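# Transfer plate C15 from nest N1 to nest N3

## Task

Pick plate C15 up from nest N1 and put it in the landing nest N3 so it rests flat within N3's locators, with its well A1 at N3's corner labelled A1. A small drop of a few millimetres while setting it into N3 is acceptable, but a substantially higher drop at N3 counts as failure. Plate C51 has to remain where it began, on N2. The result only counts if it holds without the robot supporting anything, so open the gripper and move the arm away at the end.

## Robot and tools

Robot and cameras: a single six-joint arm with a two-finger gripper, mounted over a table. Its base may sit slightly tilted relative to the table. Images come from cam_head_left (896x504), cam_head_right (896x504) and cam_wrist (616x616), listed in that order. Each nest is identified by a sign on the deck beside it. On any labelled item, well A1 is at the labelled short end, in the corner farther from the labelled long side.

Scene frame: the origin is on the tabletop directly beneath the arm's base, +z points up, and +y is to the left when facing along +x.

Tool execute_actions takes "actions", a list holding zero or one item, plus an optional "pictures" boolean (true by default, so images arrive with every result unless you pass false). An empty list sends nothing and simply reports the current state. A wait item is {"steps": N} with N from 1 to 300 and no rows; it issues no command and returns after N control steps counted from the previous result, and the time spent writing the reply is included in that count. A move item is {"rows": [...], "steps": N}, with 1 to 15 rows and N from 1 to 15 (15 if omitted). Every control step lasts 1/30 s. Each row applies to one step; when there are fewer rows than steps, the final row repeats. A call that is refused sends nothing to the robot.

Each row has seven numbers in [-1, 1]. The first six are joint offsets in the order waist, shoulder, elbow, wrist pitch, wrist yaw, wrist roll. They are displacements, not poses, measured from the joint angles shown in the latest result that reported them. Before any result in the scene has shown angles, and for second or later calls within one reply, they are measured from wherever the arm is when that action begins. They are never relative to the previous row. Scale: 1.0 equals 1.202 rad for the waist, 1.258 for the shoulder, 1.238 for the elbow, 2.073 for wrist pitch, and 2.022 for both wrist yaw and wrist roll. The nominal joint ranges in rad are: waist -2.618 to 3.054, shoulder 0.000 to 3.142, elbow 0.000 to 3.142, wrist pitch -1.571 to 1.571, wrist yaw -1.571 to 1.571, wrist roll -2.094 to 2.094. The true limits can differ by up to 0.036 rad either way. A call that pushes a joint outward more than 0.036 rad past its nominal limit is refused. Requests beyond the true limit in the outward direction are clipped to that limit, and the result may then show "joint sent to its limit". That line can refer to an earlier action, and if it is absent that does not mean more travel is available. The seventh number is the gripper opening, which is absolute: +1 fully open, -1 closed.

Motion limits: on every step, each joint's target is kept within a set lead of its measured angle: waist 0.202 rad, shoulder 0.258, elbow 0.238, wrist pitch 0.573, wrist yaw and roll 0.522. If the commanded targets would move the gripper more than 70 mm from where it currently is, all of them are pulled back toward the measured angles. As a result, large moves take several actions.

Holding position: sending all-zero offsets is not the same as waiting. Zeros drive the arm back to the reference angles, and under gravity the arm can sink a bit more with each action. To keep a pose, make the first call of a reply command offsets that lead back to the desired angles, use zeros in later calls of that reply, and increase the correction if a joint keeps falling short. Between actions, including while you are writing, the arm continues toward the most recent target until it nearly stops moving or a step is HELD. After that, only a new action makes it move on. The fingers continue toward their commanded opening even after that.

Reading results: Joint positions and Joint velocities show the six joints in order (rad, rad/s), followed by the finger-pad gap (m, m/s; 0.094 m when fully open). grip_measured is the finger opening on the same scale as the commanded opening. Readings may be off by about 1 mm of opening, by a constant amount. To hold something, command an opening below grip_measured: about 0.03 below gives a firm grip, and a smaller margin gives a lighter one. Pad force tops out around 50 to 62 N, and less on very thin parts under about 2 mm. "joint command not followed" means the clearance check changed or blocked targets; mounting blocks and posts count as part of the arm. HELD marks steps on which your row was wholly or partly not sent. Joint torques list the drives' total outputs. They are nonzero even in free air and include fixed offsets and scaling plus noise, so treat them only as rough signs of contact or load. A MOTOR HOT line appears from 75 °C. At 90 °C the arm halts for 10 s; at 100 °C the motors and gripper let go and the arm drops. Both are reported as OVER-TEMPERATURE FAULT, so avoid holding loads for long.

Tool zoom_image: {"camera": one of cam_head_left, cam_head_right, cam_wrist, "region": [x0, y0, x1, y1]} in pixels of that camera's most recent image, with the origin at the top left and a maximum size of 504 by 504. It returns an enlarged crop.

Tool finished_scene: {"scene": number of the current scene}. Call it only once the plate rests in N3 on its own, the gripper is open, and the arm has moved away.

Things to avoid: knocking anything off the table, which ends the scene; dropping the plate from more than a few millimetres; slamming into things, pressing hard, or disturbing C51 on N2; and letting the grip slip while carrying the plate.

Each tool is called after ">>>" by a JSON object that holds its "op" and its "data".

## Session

>>> {"op": "execute_actions", "data": {"actions": []}}

Scene clock: 0.00 s of 6000.00 s.
grip_measured=+1.000
Joint positions: [-1.326  0.963  0.421  1.522 -1.27   1.541  0.094]
Joint velocities: [-0.027 -0.012 -0.002 -0.022 -0.051 -0.007  0.   ]
Joint torques (N m, as the arm reports them, + toward a larger angle): no reading
Motor temperatures (°C, as the motors report them): [28 33 28 28 26 26]

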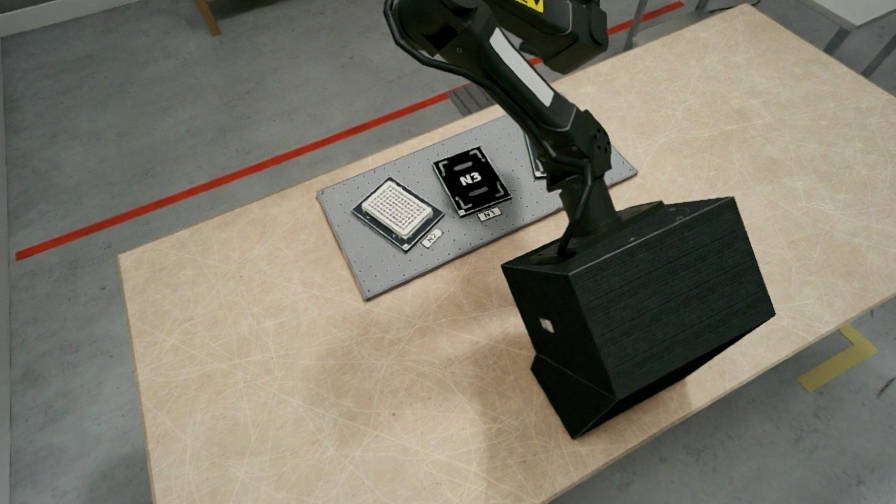

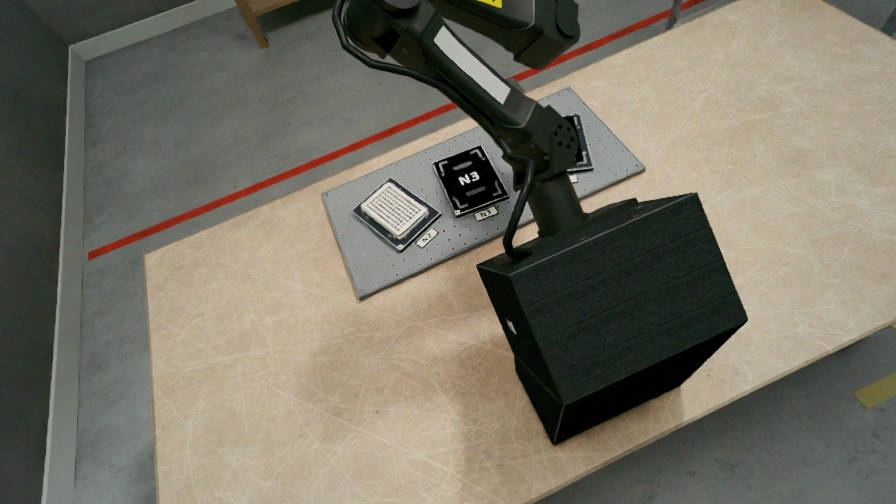

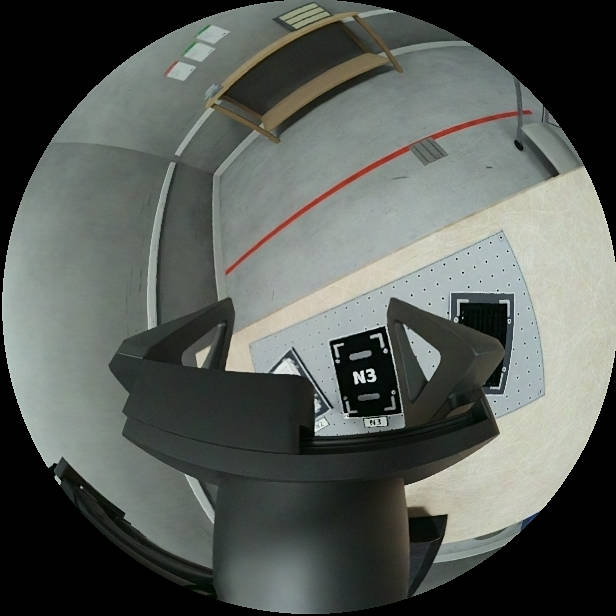

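>>> {"op": "zoom_image", "data": {"camera": "cam_head_right", "region": [330, 90, 630, 270]}}

>>> {"op": "zoom_image", "data": {"camera": "cam_head_left", "region": [330, 130, 530, 270]}}

Region (330, 90, 630, 270) of cam_head_right's 896x504 image, scaled by 1.680, with more detail than that image has; it fills the top 302 rows of this view, and the rest is white.

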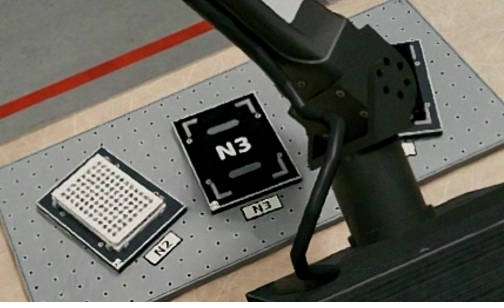

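Region (330, 130, 530, 270) of cam_head_left's 896x504 image, scaled by 2.520, with more detail than that image has; it fills the top 353 rows of this view, and the rest is white.

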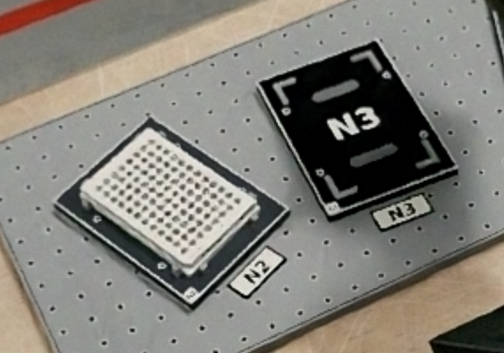

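>>> {"op": "execute_actions", "data": {"actions": [{"rows":[[0.1,0,0.655,-0.6,0.389,-0.76,1]]}]}}

>>> {"op": "execute_actions", "data": {"actions": [{"rows":[[0.15,0.15,0.2,-0.6,0.1,-0.2,1]]}]}}

Scene clock: 32.93 s of 6000.00 s.
grip_measured=+1.000
Joint positions: [-1.209  0.956  1.234  0.416 -0.542  0.247  0.094]
Joint velocities: [ 0.012 -0.159  0.12  -0.388  0.286 -1.634  0.   ]
Joint torques (N m, as the arm reports them, + toward a larger angle): [-0.4  -4.2   4.6   0.45  0.5   0.08]
Motor temperatures (°C, as the motors report them): [28 34 29 29 26 26]
Steps of this call (steps 1 to 90: nothing new was sent; then 29.43 s passed at rest; steps 91 to 105: all 15 steps of this action). Readings (joint positions):
91: [-1.309 0.962 0.437 1.470 -1.230 1.484]
92: [-1.275 0.965 0.483 1.373 -1.159 1.407]
94: [-1.230 0.970 0.604 1.180 -1.005 1.244]
98: [-1.209 0.971 0.901 0.744 -0.715 0.868]
105: the state above

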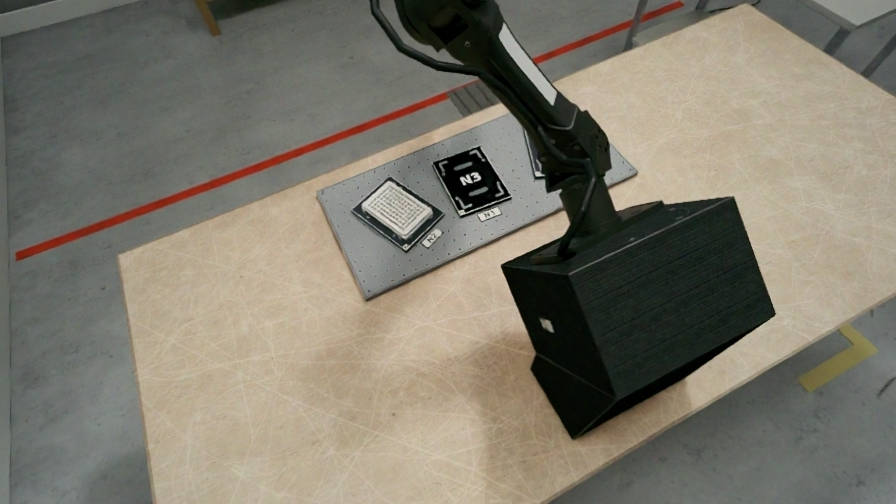

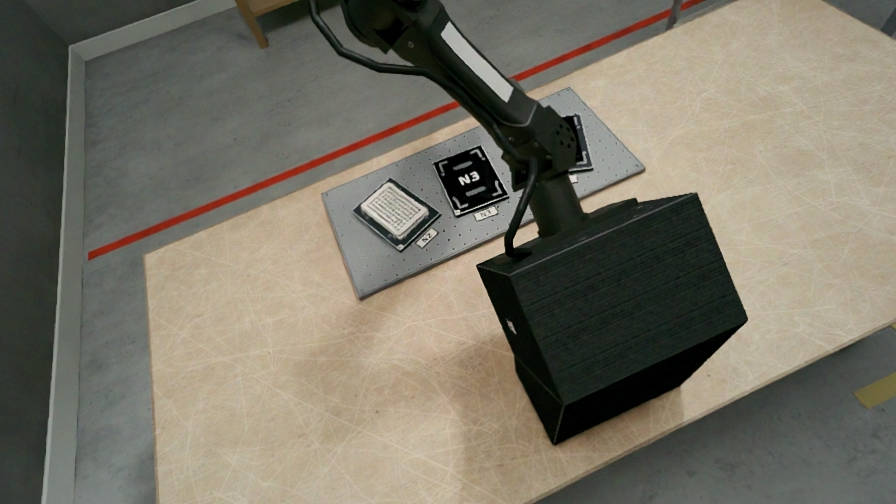

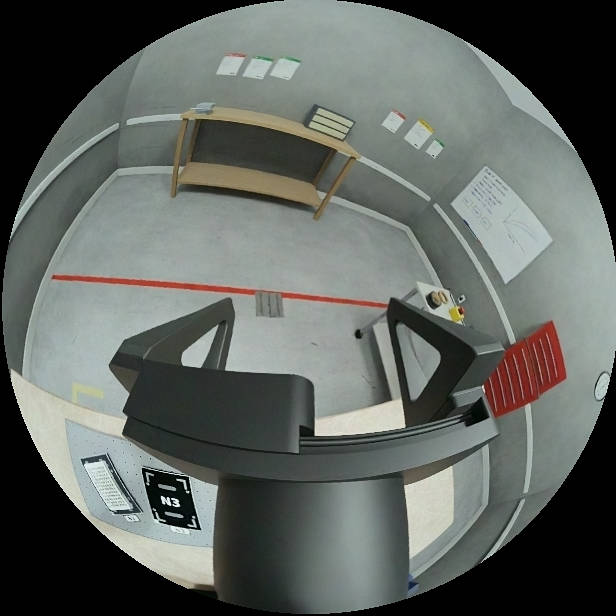

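Scene clock: 33.43 s of 6000.00 s.
grip_measured=+1.000
Joint positions: [-1.03   1.161  1.451 -0.687 -0.362 -0.131  0.094]
Joint velocities: [-0.012 -0.022  0.002 -1.121  0.11  -0.168  0.   ]
Joint torques (N m, as the arm reports them, + toward a larger angle): [-1.5  -9.71  7.26  1.03  0.26 -0.01]
Motor temperatures (°C, as the motors report them): [28 34 29 29 26 26]
Steps of this call (steps 1 to 15: all 15 steps of this action). Readings (joint positions):
1: [-1.185 0.965 1.265 0.352 -0.515 0.184]
2: [-1.136 1.001 1.332 0.267 -0.488 0.128]
4: [-1.070 1.069 1.425 0.134 -0.456 0.047]
8: [-1.037 1.127 1.451 -0.164 -0.411 -0.049]
15: the state above

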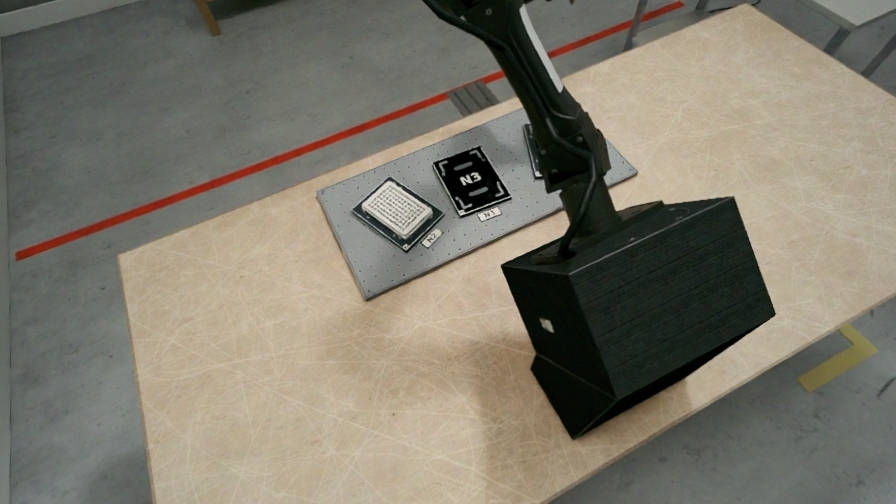

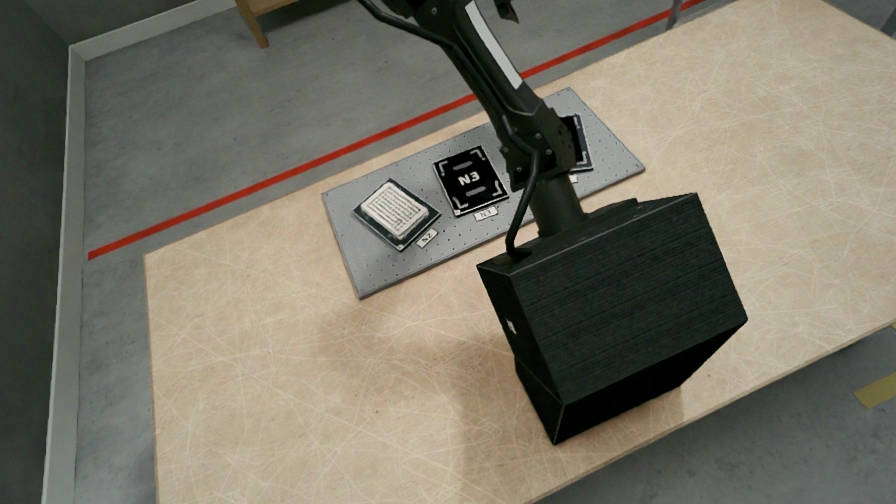

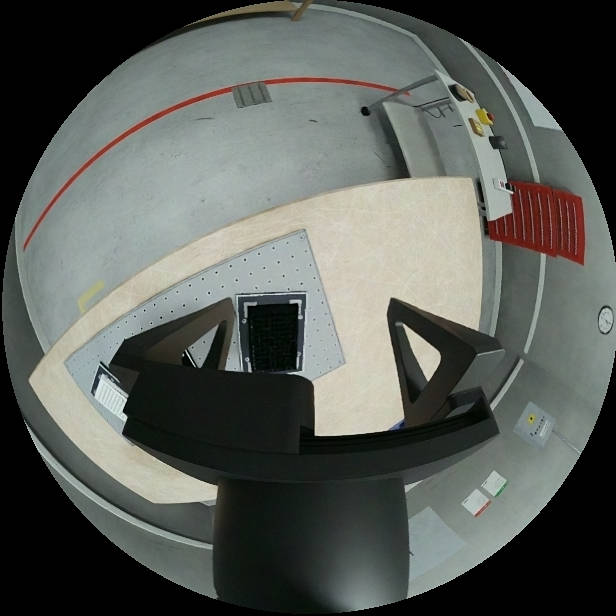

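>>> {"op": "execute_actions", "data": {"actions": [{"rows":[[0.037,0.26,-0.17,-0.064,-0.06,0,1]]}]}}

>>> {"op": "execute_actions", "data": {"actions": [{"rows":[[0,0,0,0,0,0,1]],"steps":6}]}}

Scene clock: 45.20 s of 6000.00 s.
grip_measured=+1.000
Joint positions: [-0.982  1.529  1.216 -0.833 -0.461 -0.139  0.094]
Joint velocities: [-0.002 -0.183  0.002  0.066 -0.154 -0.007  0.   ]
Joint torques (N m, as the arm reports them, + toward a larger angle): [ -3.69 -11.55   4.47  -0.44  -0.02  -0.01]
Motor temperatures (°C, as the motors report them): [28 35 30 28 26 26]
Steps of this call (steps 1 to 30: the robot went on to your last target; steps 31 to 90: nothing new was sent; then 8.27 s passed at rest; steps 91 to 105: all 15 steps of this action). Readings (joint positions):
91: [-1.028 1.168 1.443 -0.815 -0.359 -0.156]
92: [-1.023 1.180 1.432 -0.806 -0.371 -0.156]
94: [-1.011 1.233 1.398 -0.798 -0.393 -0.155]
98: [-0.993 1.400 1.312 -0.796 -0.430 -0.150]
105: the state above

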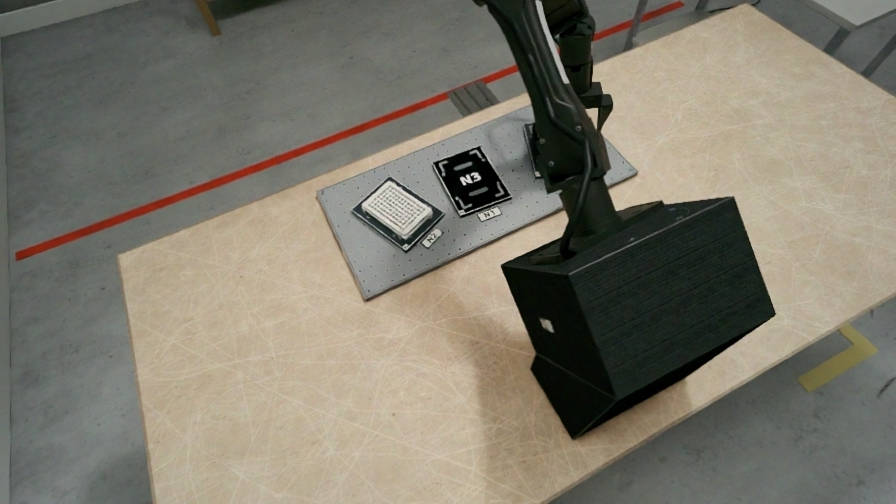

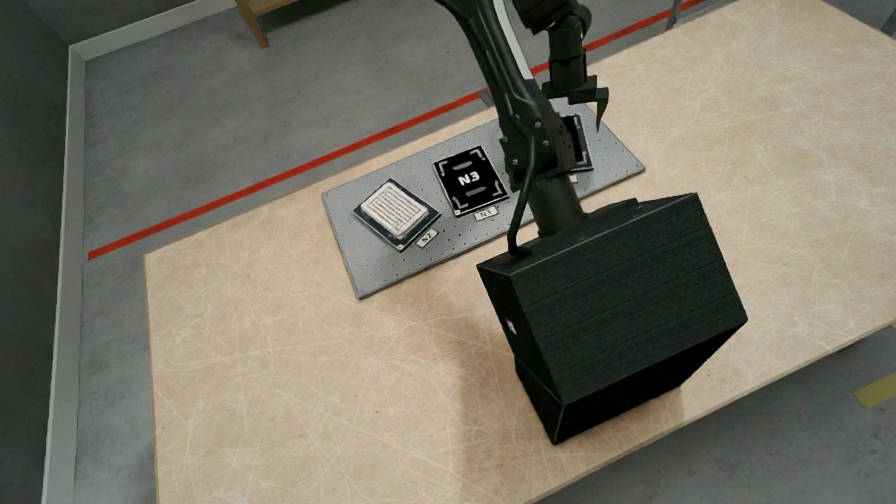

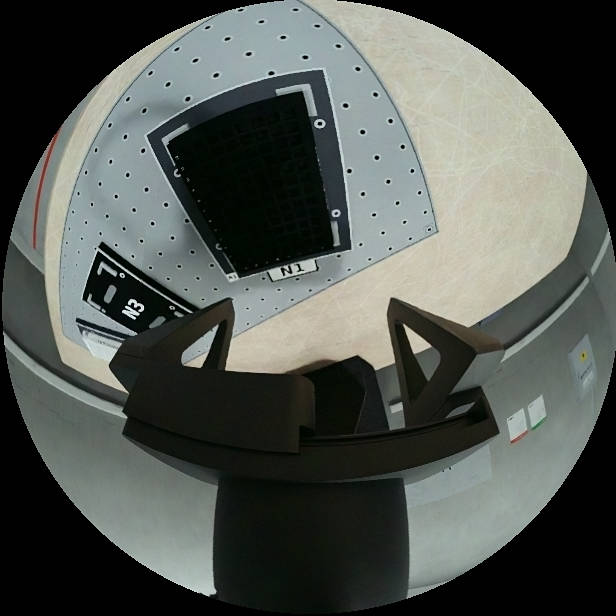

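Scene clock: 45.40 s of 6000.00 s.
grip_measured=+1.000
Joint positions: [-0.98   1.528  1.216 -0.832 -0.463 -0.139  0.094]
Joint velocities: [-0.007 -0.007 -0.027  0.022 -0.022  0.007  0.   ]
Joint torques (N m, as the arm reports them, + toward a larger angle): [-3.6  -8.69  2.79 -0.46  0.13  0.01]
Motor temperatures (°C, as the motors report them): [28 35 30 28 26 26]
Steps of this call (steps 1 to 6: all 6 steps of this action). Readings (joint positions):
1: [-0.982 1.526 1.216 -0.832 -0.463 -0.139]
2: [-0.981 1.526 1.216 -0.831 -0.463 -0.139]
4: [-0.981 1.528 1.216 -0.832 -0.463 -0.139]
6: the state above

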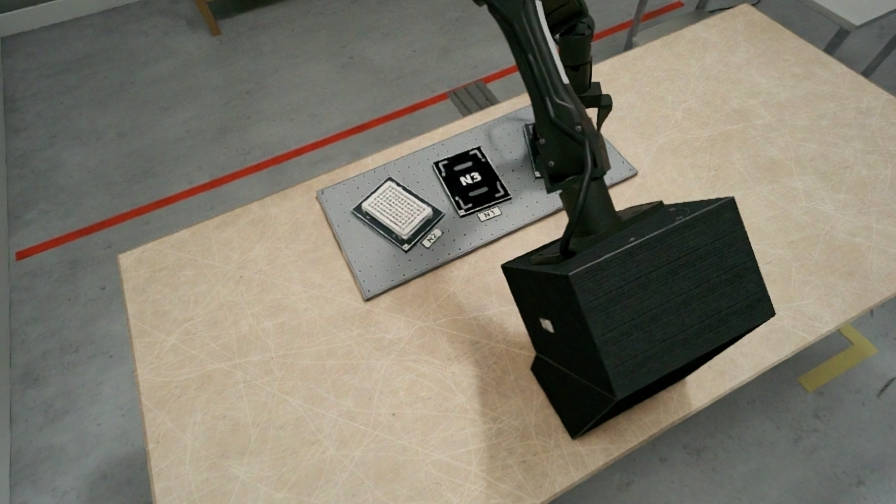

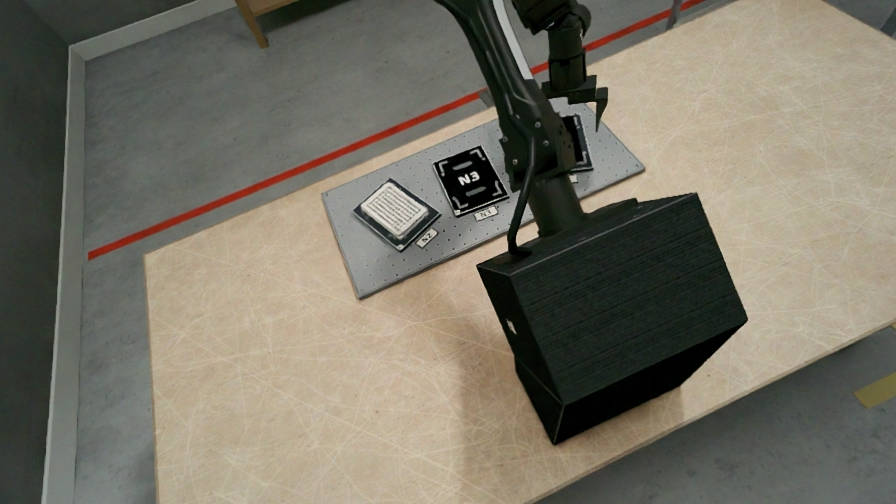

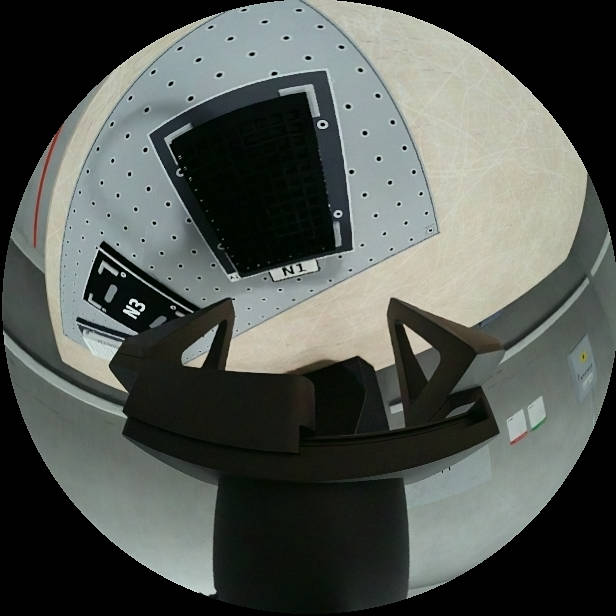

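>>> {"op": "execute_actions", "data": {"actions": [{"rows":[[0.108,0.085,0.134,0.04,0.024,-0.104,1]]}]}}

>>> {"op": "zoom_image", "data": {"camera": "cam_wrist", "region": [150, 80, 470, 380]}}

Scene clock: 77.53 s of 6000.00 s.
grip_measured=+1.000
Joint positions: [-0.831  1.637  1.365 -0.762 -0.422 -0.337  0.094]
Joint velocities: [-0.007  0.012 -0.002 -0.037 -0.022 -0.051  0.   ]
Joint torques (N m, as the arm reports them, + toward a larger angle): [ -4.85 -10.96   4.12  -0.28   0.03   0.  ]
Motor temperatures (°C, as the motors report them): [28 36 29 28 26 26]
Steps of this call (steps 1 to 15: the robot went on to your last target; steps 16 to 90: nothing new was sent; then 28.63 s passed at rest; steps 91 to 105: all 15 steps of this action). Readings (joint positions):
91: [-0.968 1.541 1.236 -0.843 -0.450 -0.165]
92: [-0.941 1.570 1.277 -0.844 -0.436 -0.200]
94: [-0.875 1.621 1.345 -0.797 -0.431 -0.253]
98: [-0.827 1.637 1.365 -0.762 -0.431 -0.309]
105: the state above

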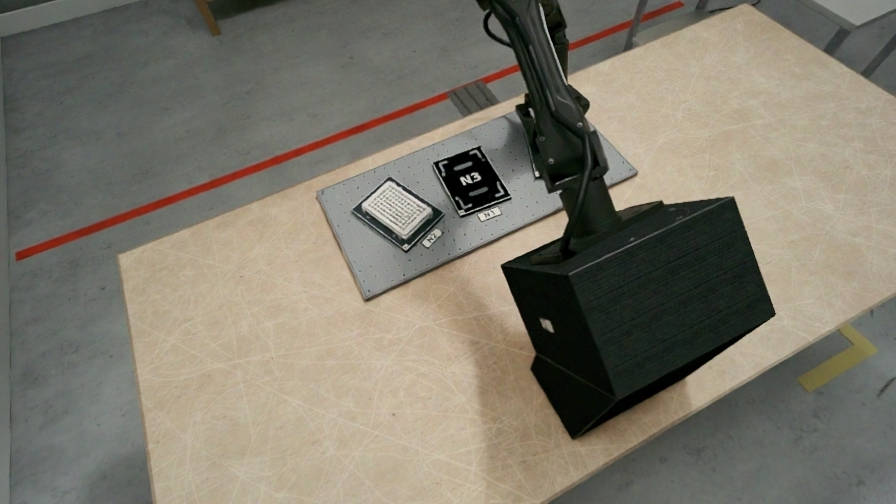

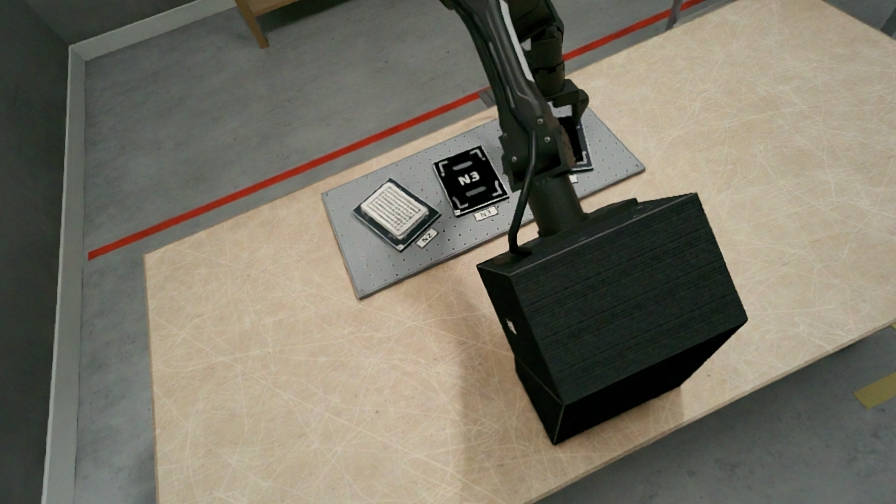

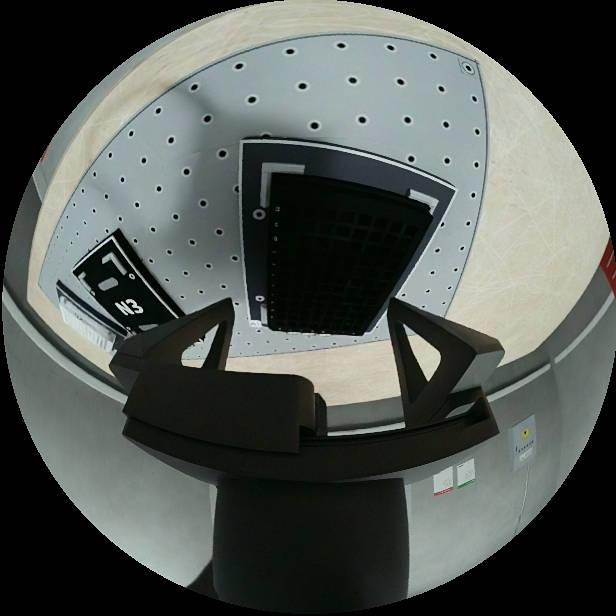

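Region (150, 80, 470, 380) of cam_wrist's 616x616 image, scaled by 1.575, with more detail than that image has; it fills the top 472 rows of this view, and the rest is white.

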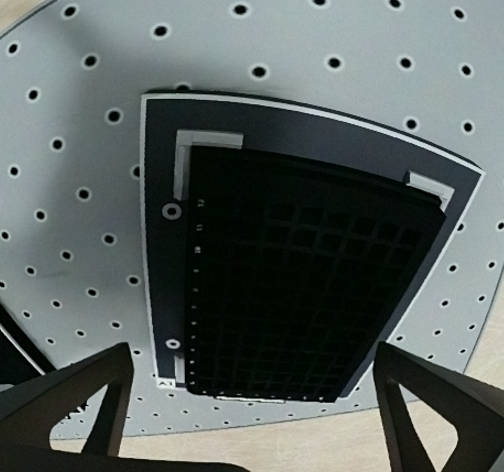

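>>> {"op": "execute_actions", "data": {"actions": [{"rows":[[0.015,0.01,-0.01,0.015,0.005,0.1,1],[0.015,0.01,-0.01,0.015,0.005,0.1,1],[0.015,0.02,-0.02,0.03,0.01,0.1,1],[0.036,0.036,-0.03,0.046,0.016,0.1,1]]}]}}

>>> {"op": "zoom_image", "data": {"camera": "cam_wrist", "region": [150, 80, 470, 380]}}

Scene clock: 88.77 s of 6000.00 s.
grip_measured=+1.000
Joint positions: [-0.789  1.666  1.348 -0.696 -0.39  -0.146  0.094]
Joint velocities: [-0.007  0.017  0.002  0.051  0.007  0.066  0.   ]
Joint torques (N m, as the arm reports them, + toward a larger angle): [-3.03 -9.04  1.53 -0.16  0.03  0.02]
Motor temperatures (°C, as the motors report them): [29 37 29 28 26 26]
Steps of this call (steps 1 to 15: the robot went on to your last target; steps 16 to 90: nothing new was sent; then 7.73 s passed at rest; steps 91 to 105: all 15 steps of this action). Readings (joint positions):
91: [-0.829 1.637 1.365 -0.760 -0.419 -0.317]
92: [-0.825 1.638 1.365 -0.758 -0.418 -0.281]
94: [-0.813 1.644 1.361 -0.739 -0.414 -0.230]
98: [-0.789 1.666 1.348 -0.707 -0.393 -0.177]
105: the state above

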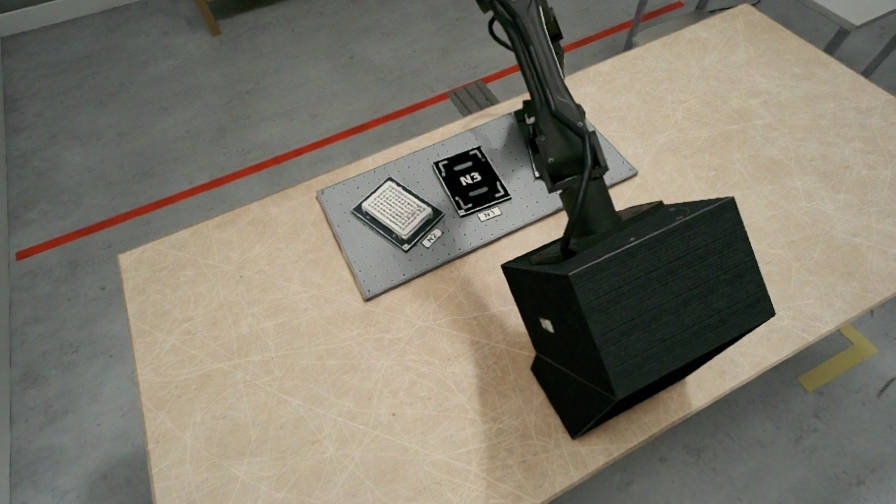

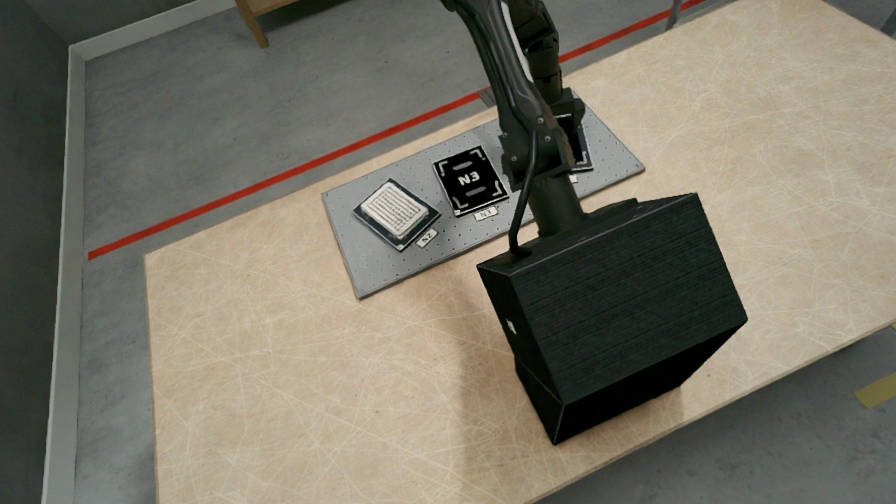

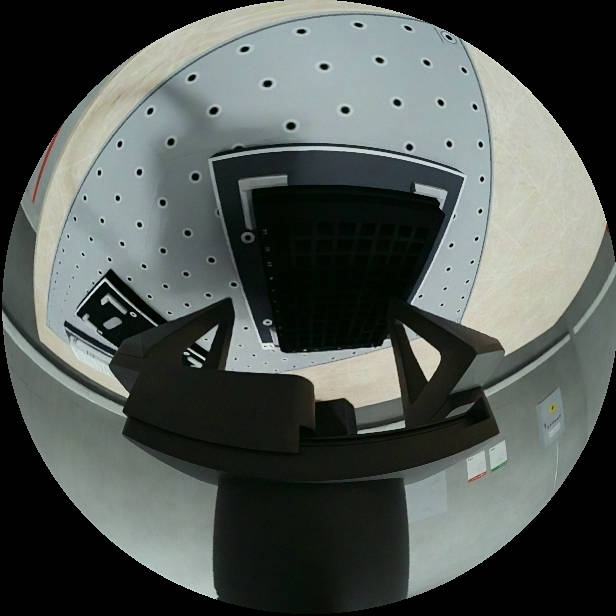

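Region (150, 80, 470, 380) of cam_wrist's 616x616 image, scaled by 1.575, with more detail than that image has; it fills the top 472 rows of this view, and the rest is white.

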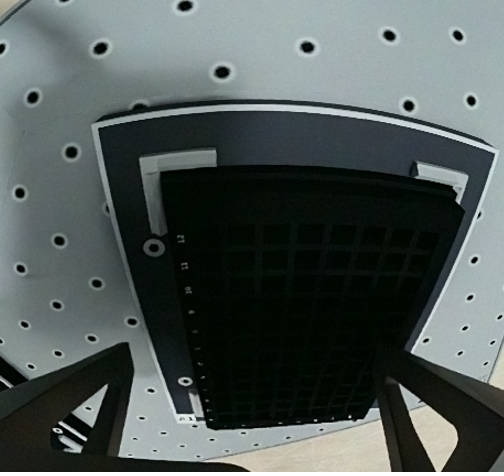

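>>> {"op": "execute_actions", "data": {"actions": [{"rows":[[-0.054,0.004,-0.015,0.008,-0.006,0,1]],"steps":12}]}}

>>> {"op": "zoom_image", "data": {"camera": "cam_wrist", "region": [150, 80, 470, 380]}}

Scene clock: 105.83 s of 6000.00 s.
grip_measured=+1.000
Joint positions: [-0.841  1.666  1.342 -0.693 -0.398 -0.142  0.094]
Joint velocities: [-0.007  0.007 -0.007 -0.037 -0.007 -0.125  0.   ]
Joint torques (N m, as the arm reports them, + toward a larger angle): [-4.46 -9.72  2.11 -0.29 -0.02 -0.03]
Motor temperatures (°C, as the motors report them): [29 37 28 28 26 26]
Steps of this call (steps 1 to 15: the robot went on to your last target; steps 16 to 90: nothing new was sent; then 13.67 s passed at rest; steps 91 to 102: all 12 steps of this action). Readings (joint positions):
91: [-0.793 1.666 1.348 -0.694 -0.393 -0.139]
92: [-0.800 1.666 1.348 -0.694 -0.397 -0.140]
94: [-0.822 1.666 1.346 -0.694 -0.398 -0.141]
98: [-0.841 1.666 1.343 -0.693 -0.398 -0.141]
102: the state above

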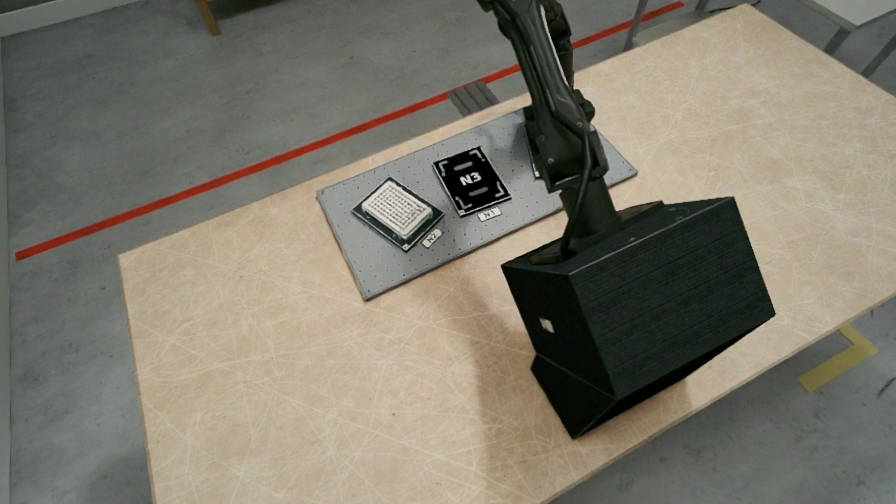

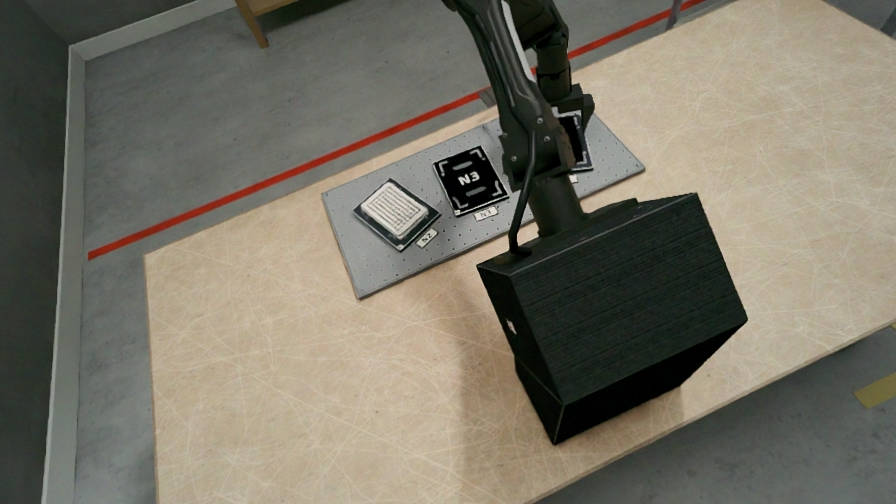

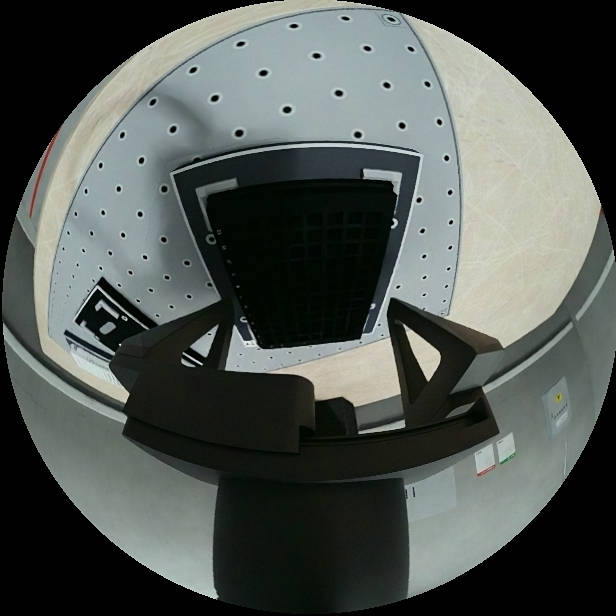

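Region (150, 80, 470, 380) of cam_wrist's 616x616 image, scaled by 1.575, with more detail than that image has; it fills the top 472 rows of this view, and the rest is white.

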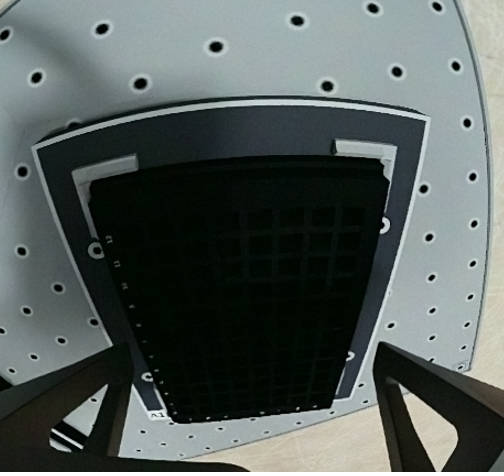

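>>> {"op": "execute_actions", "data": {"actions": [{"rows":[[0.004,0,0,0,0,-0.034,1],[0.004,0,0,0,0,-0.034,1],[0.004,0,0,0,0,-0.034,1],[0.008,0.012,-0.012,0.01,0,-0.036,1],[0.008,0.012,-0.012,0.01,0,-0.036,1],[0.014,0.022,-0.022,0.022,0.004,-0.04,1]]}]}}

>>> {"op": "zoom_image", "data": {"camera": "cam_wrist", "region": [150, 80, 470, 380]}}

Scene clock: 114.80 s of 6000.00 s.
grip_measured=+1.000
Joint positions: [-0.82   1.693  1.325 -0.67  -0.397 -0.215  0.094]
Joint velocities: [-0.002 -0.012 -0.002 -0.022 -0.037 -0.081  0.   ]
Joint torques (N m, as the arm reports them, + toward a larger angle): [ -3.94 -10.37   2.12  -0.26   0.1   -0.03]
Motor temperatures (°C, as the motors report them): [29 37 28 28 26 26]
Steps of this call (steps 1 to 15: the robot went on to your last target; steps 16 to 90: nothing new was sent; then 5.47 s passed at rest; steps 91 to 105: all 15 steps of this action). Readings (joint positions):
91: [-0.840 1.666 1.342 -0.693 -0.398 -0.151]
92: [-0.839 1.666 1.342 -0.693 -0.398 -0.162]
94: [-0.836 1.667 1.342 -0.693 -0.398 -0.179]
98: [-0.825 1.679 1.336 -0.676 -0.398 -0.202]
105: the state above

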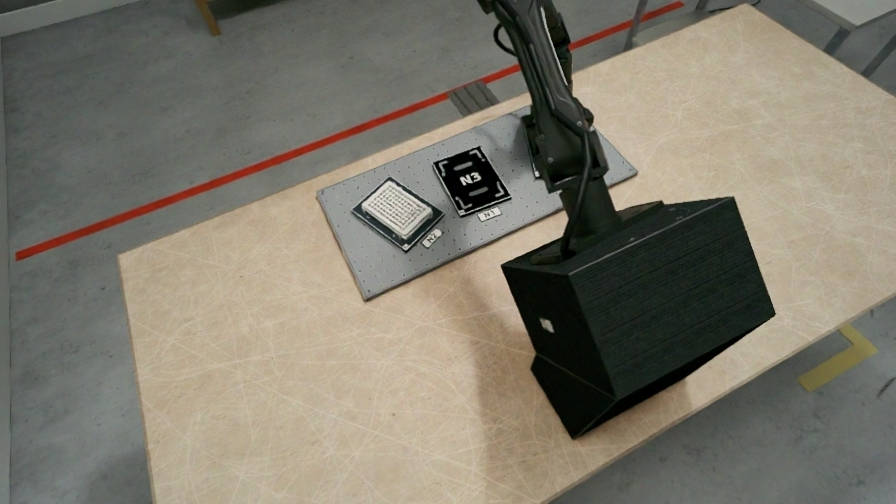

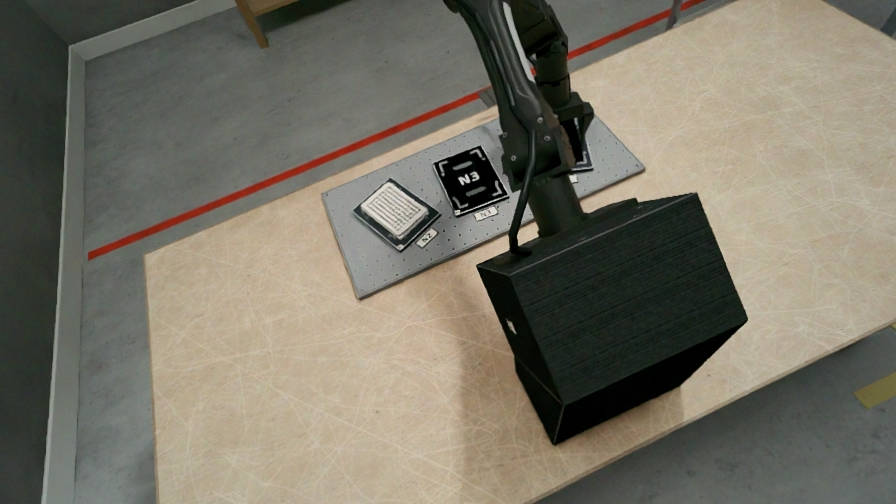

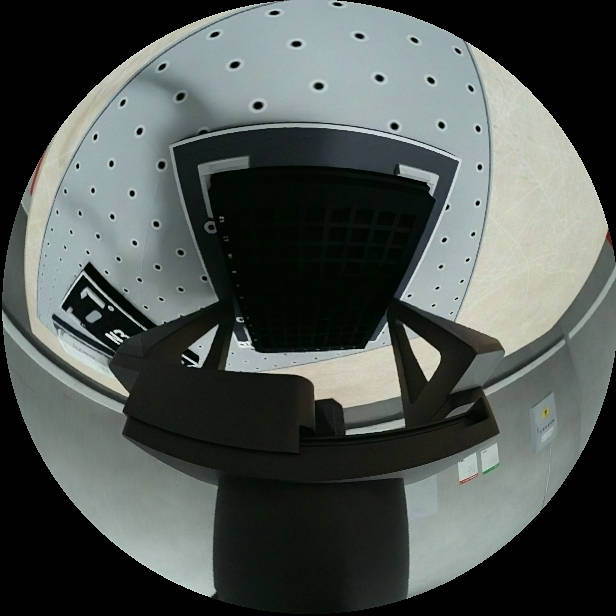

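Region (150, 80, 470, 380) of cam_wrist's 616x616 image, scaled by 1.575, with more detail than that image has; it fills the top 472 rows of this view, and the rest is white.

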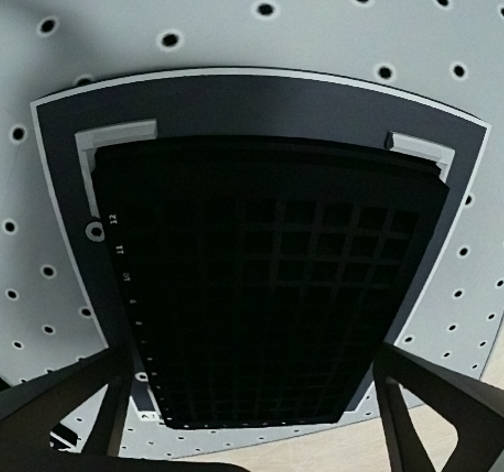

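>>> {"op": "execute_actions", "data": {"actions": [{"rows":[[-0.008,0,0,0,0,0.017,1],[-0.008,0,0,0,0,0.017,1],[-0.008,0,0,0,0,0.017,1],[-0.008,0,0,0,0,0.017,1],[-0.008,0,0,0,0,0.017,1],[-0.004,0.012,-0.01,0.008,0,0.017,1]]}]}}

>>> {"op": "zoom_image", "data": {"camera": "cam_wrist", "region": [150, 80, 470, 380]}}

>>> {"op": "zoom_image", "data": {"camera": "cam_head_right", "region": [500, 60, 660, 200]}}

Scene clock: 128.23 s of 6000.00 s.
grip_measured=+1.000
Joint positions: [-0.82   1.695  1.325 -0.667 -0.398 -0.193  0.094]
Joint velocities: [-0.012 -0.002 -0.007 -0.007 -0.007 -0.022  0.   ]
Joint torques (N m, as the arm reports them, + toward a larger angle): [-3.84 -9.13  1.9  -0.27  0.05  0.12]
Motor temperatures (°C, as the motors report them): [29 38 28 28 26 26]
Steps of this call (steps 1 to 15: the robot went on to your last target; steps 16 to 90: nothing new was sent; then 9.93 s passed at rest; steps 91 to 105: all 15 steps of this action). Readings (joint positions):
91: [-0.820 1.693 1.325 -0.664 -0.397 -0.214]
92: [-0.820 1.693 1.325 -0.664 -0.397 -0.209]
94: [-0.820 1.693 1.325 -0.666 -0.397 -0.202]
98: [-0.820 1.695 1.325 -0.667 -0.398 -0.195]
105: the state above

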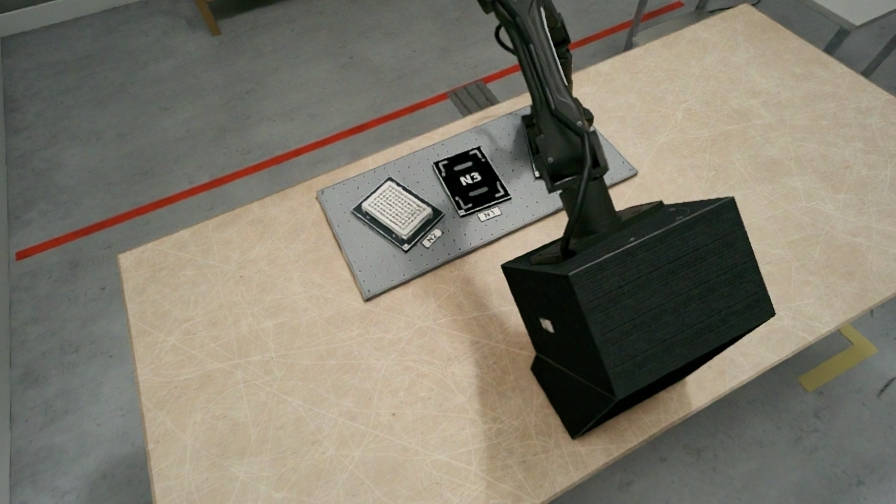

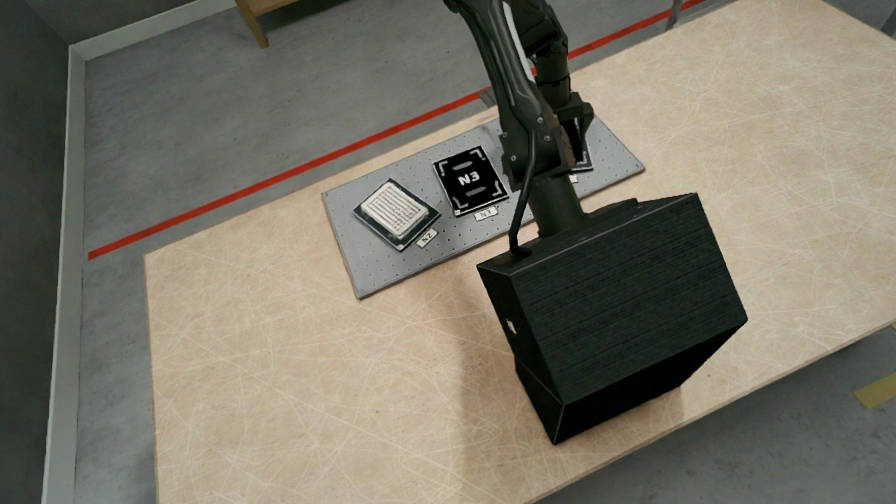

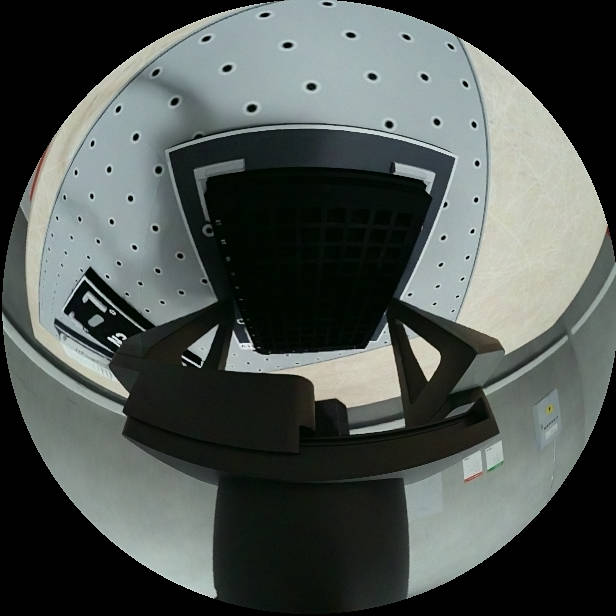

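Region (150, 80, 470, 380) of cam_wrist's 616x616 image, scaled by 1.575, with more detail than that image has; it fills the top 472 rows of this view, and the rest is white.

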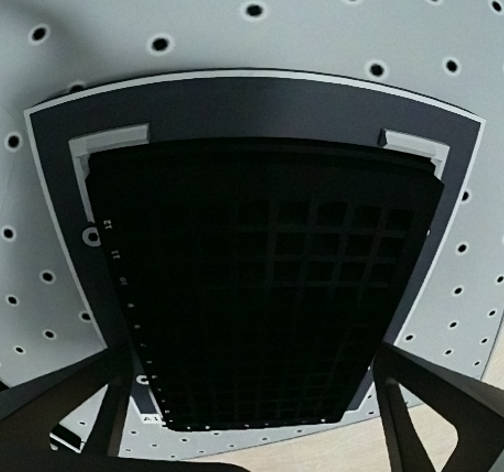

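Region (500, 60, 660, 200) of cam_head_right's 896x504 image, scaled by 3.150, with more detail than that image has; it fills the top 441 rows of this view, and the rest is white.

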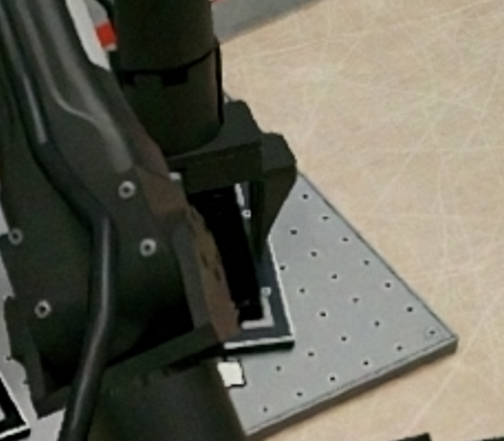

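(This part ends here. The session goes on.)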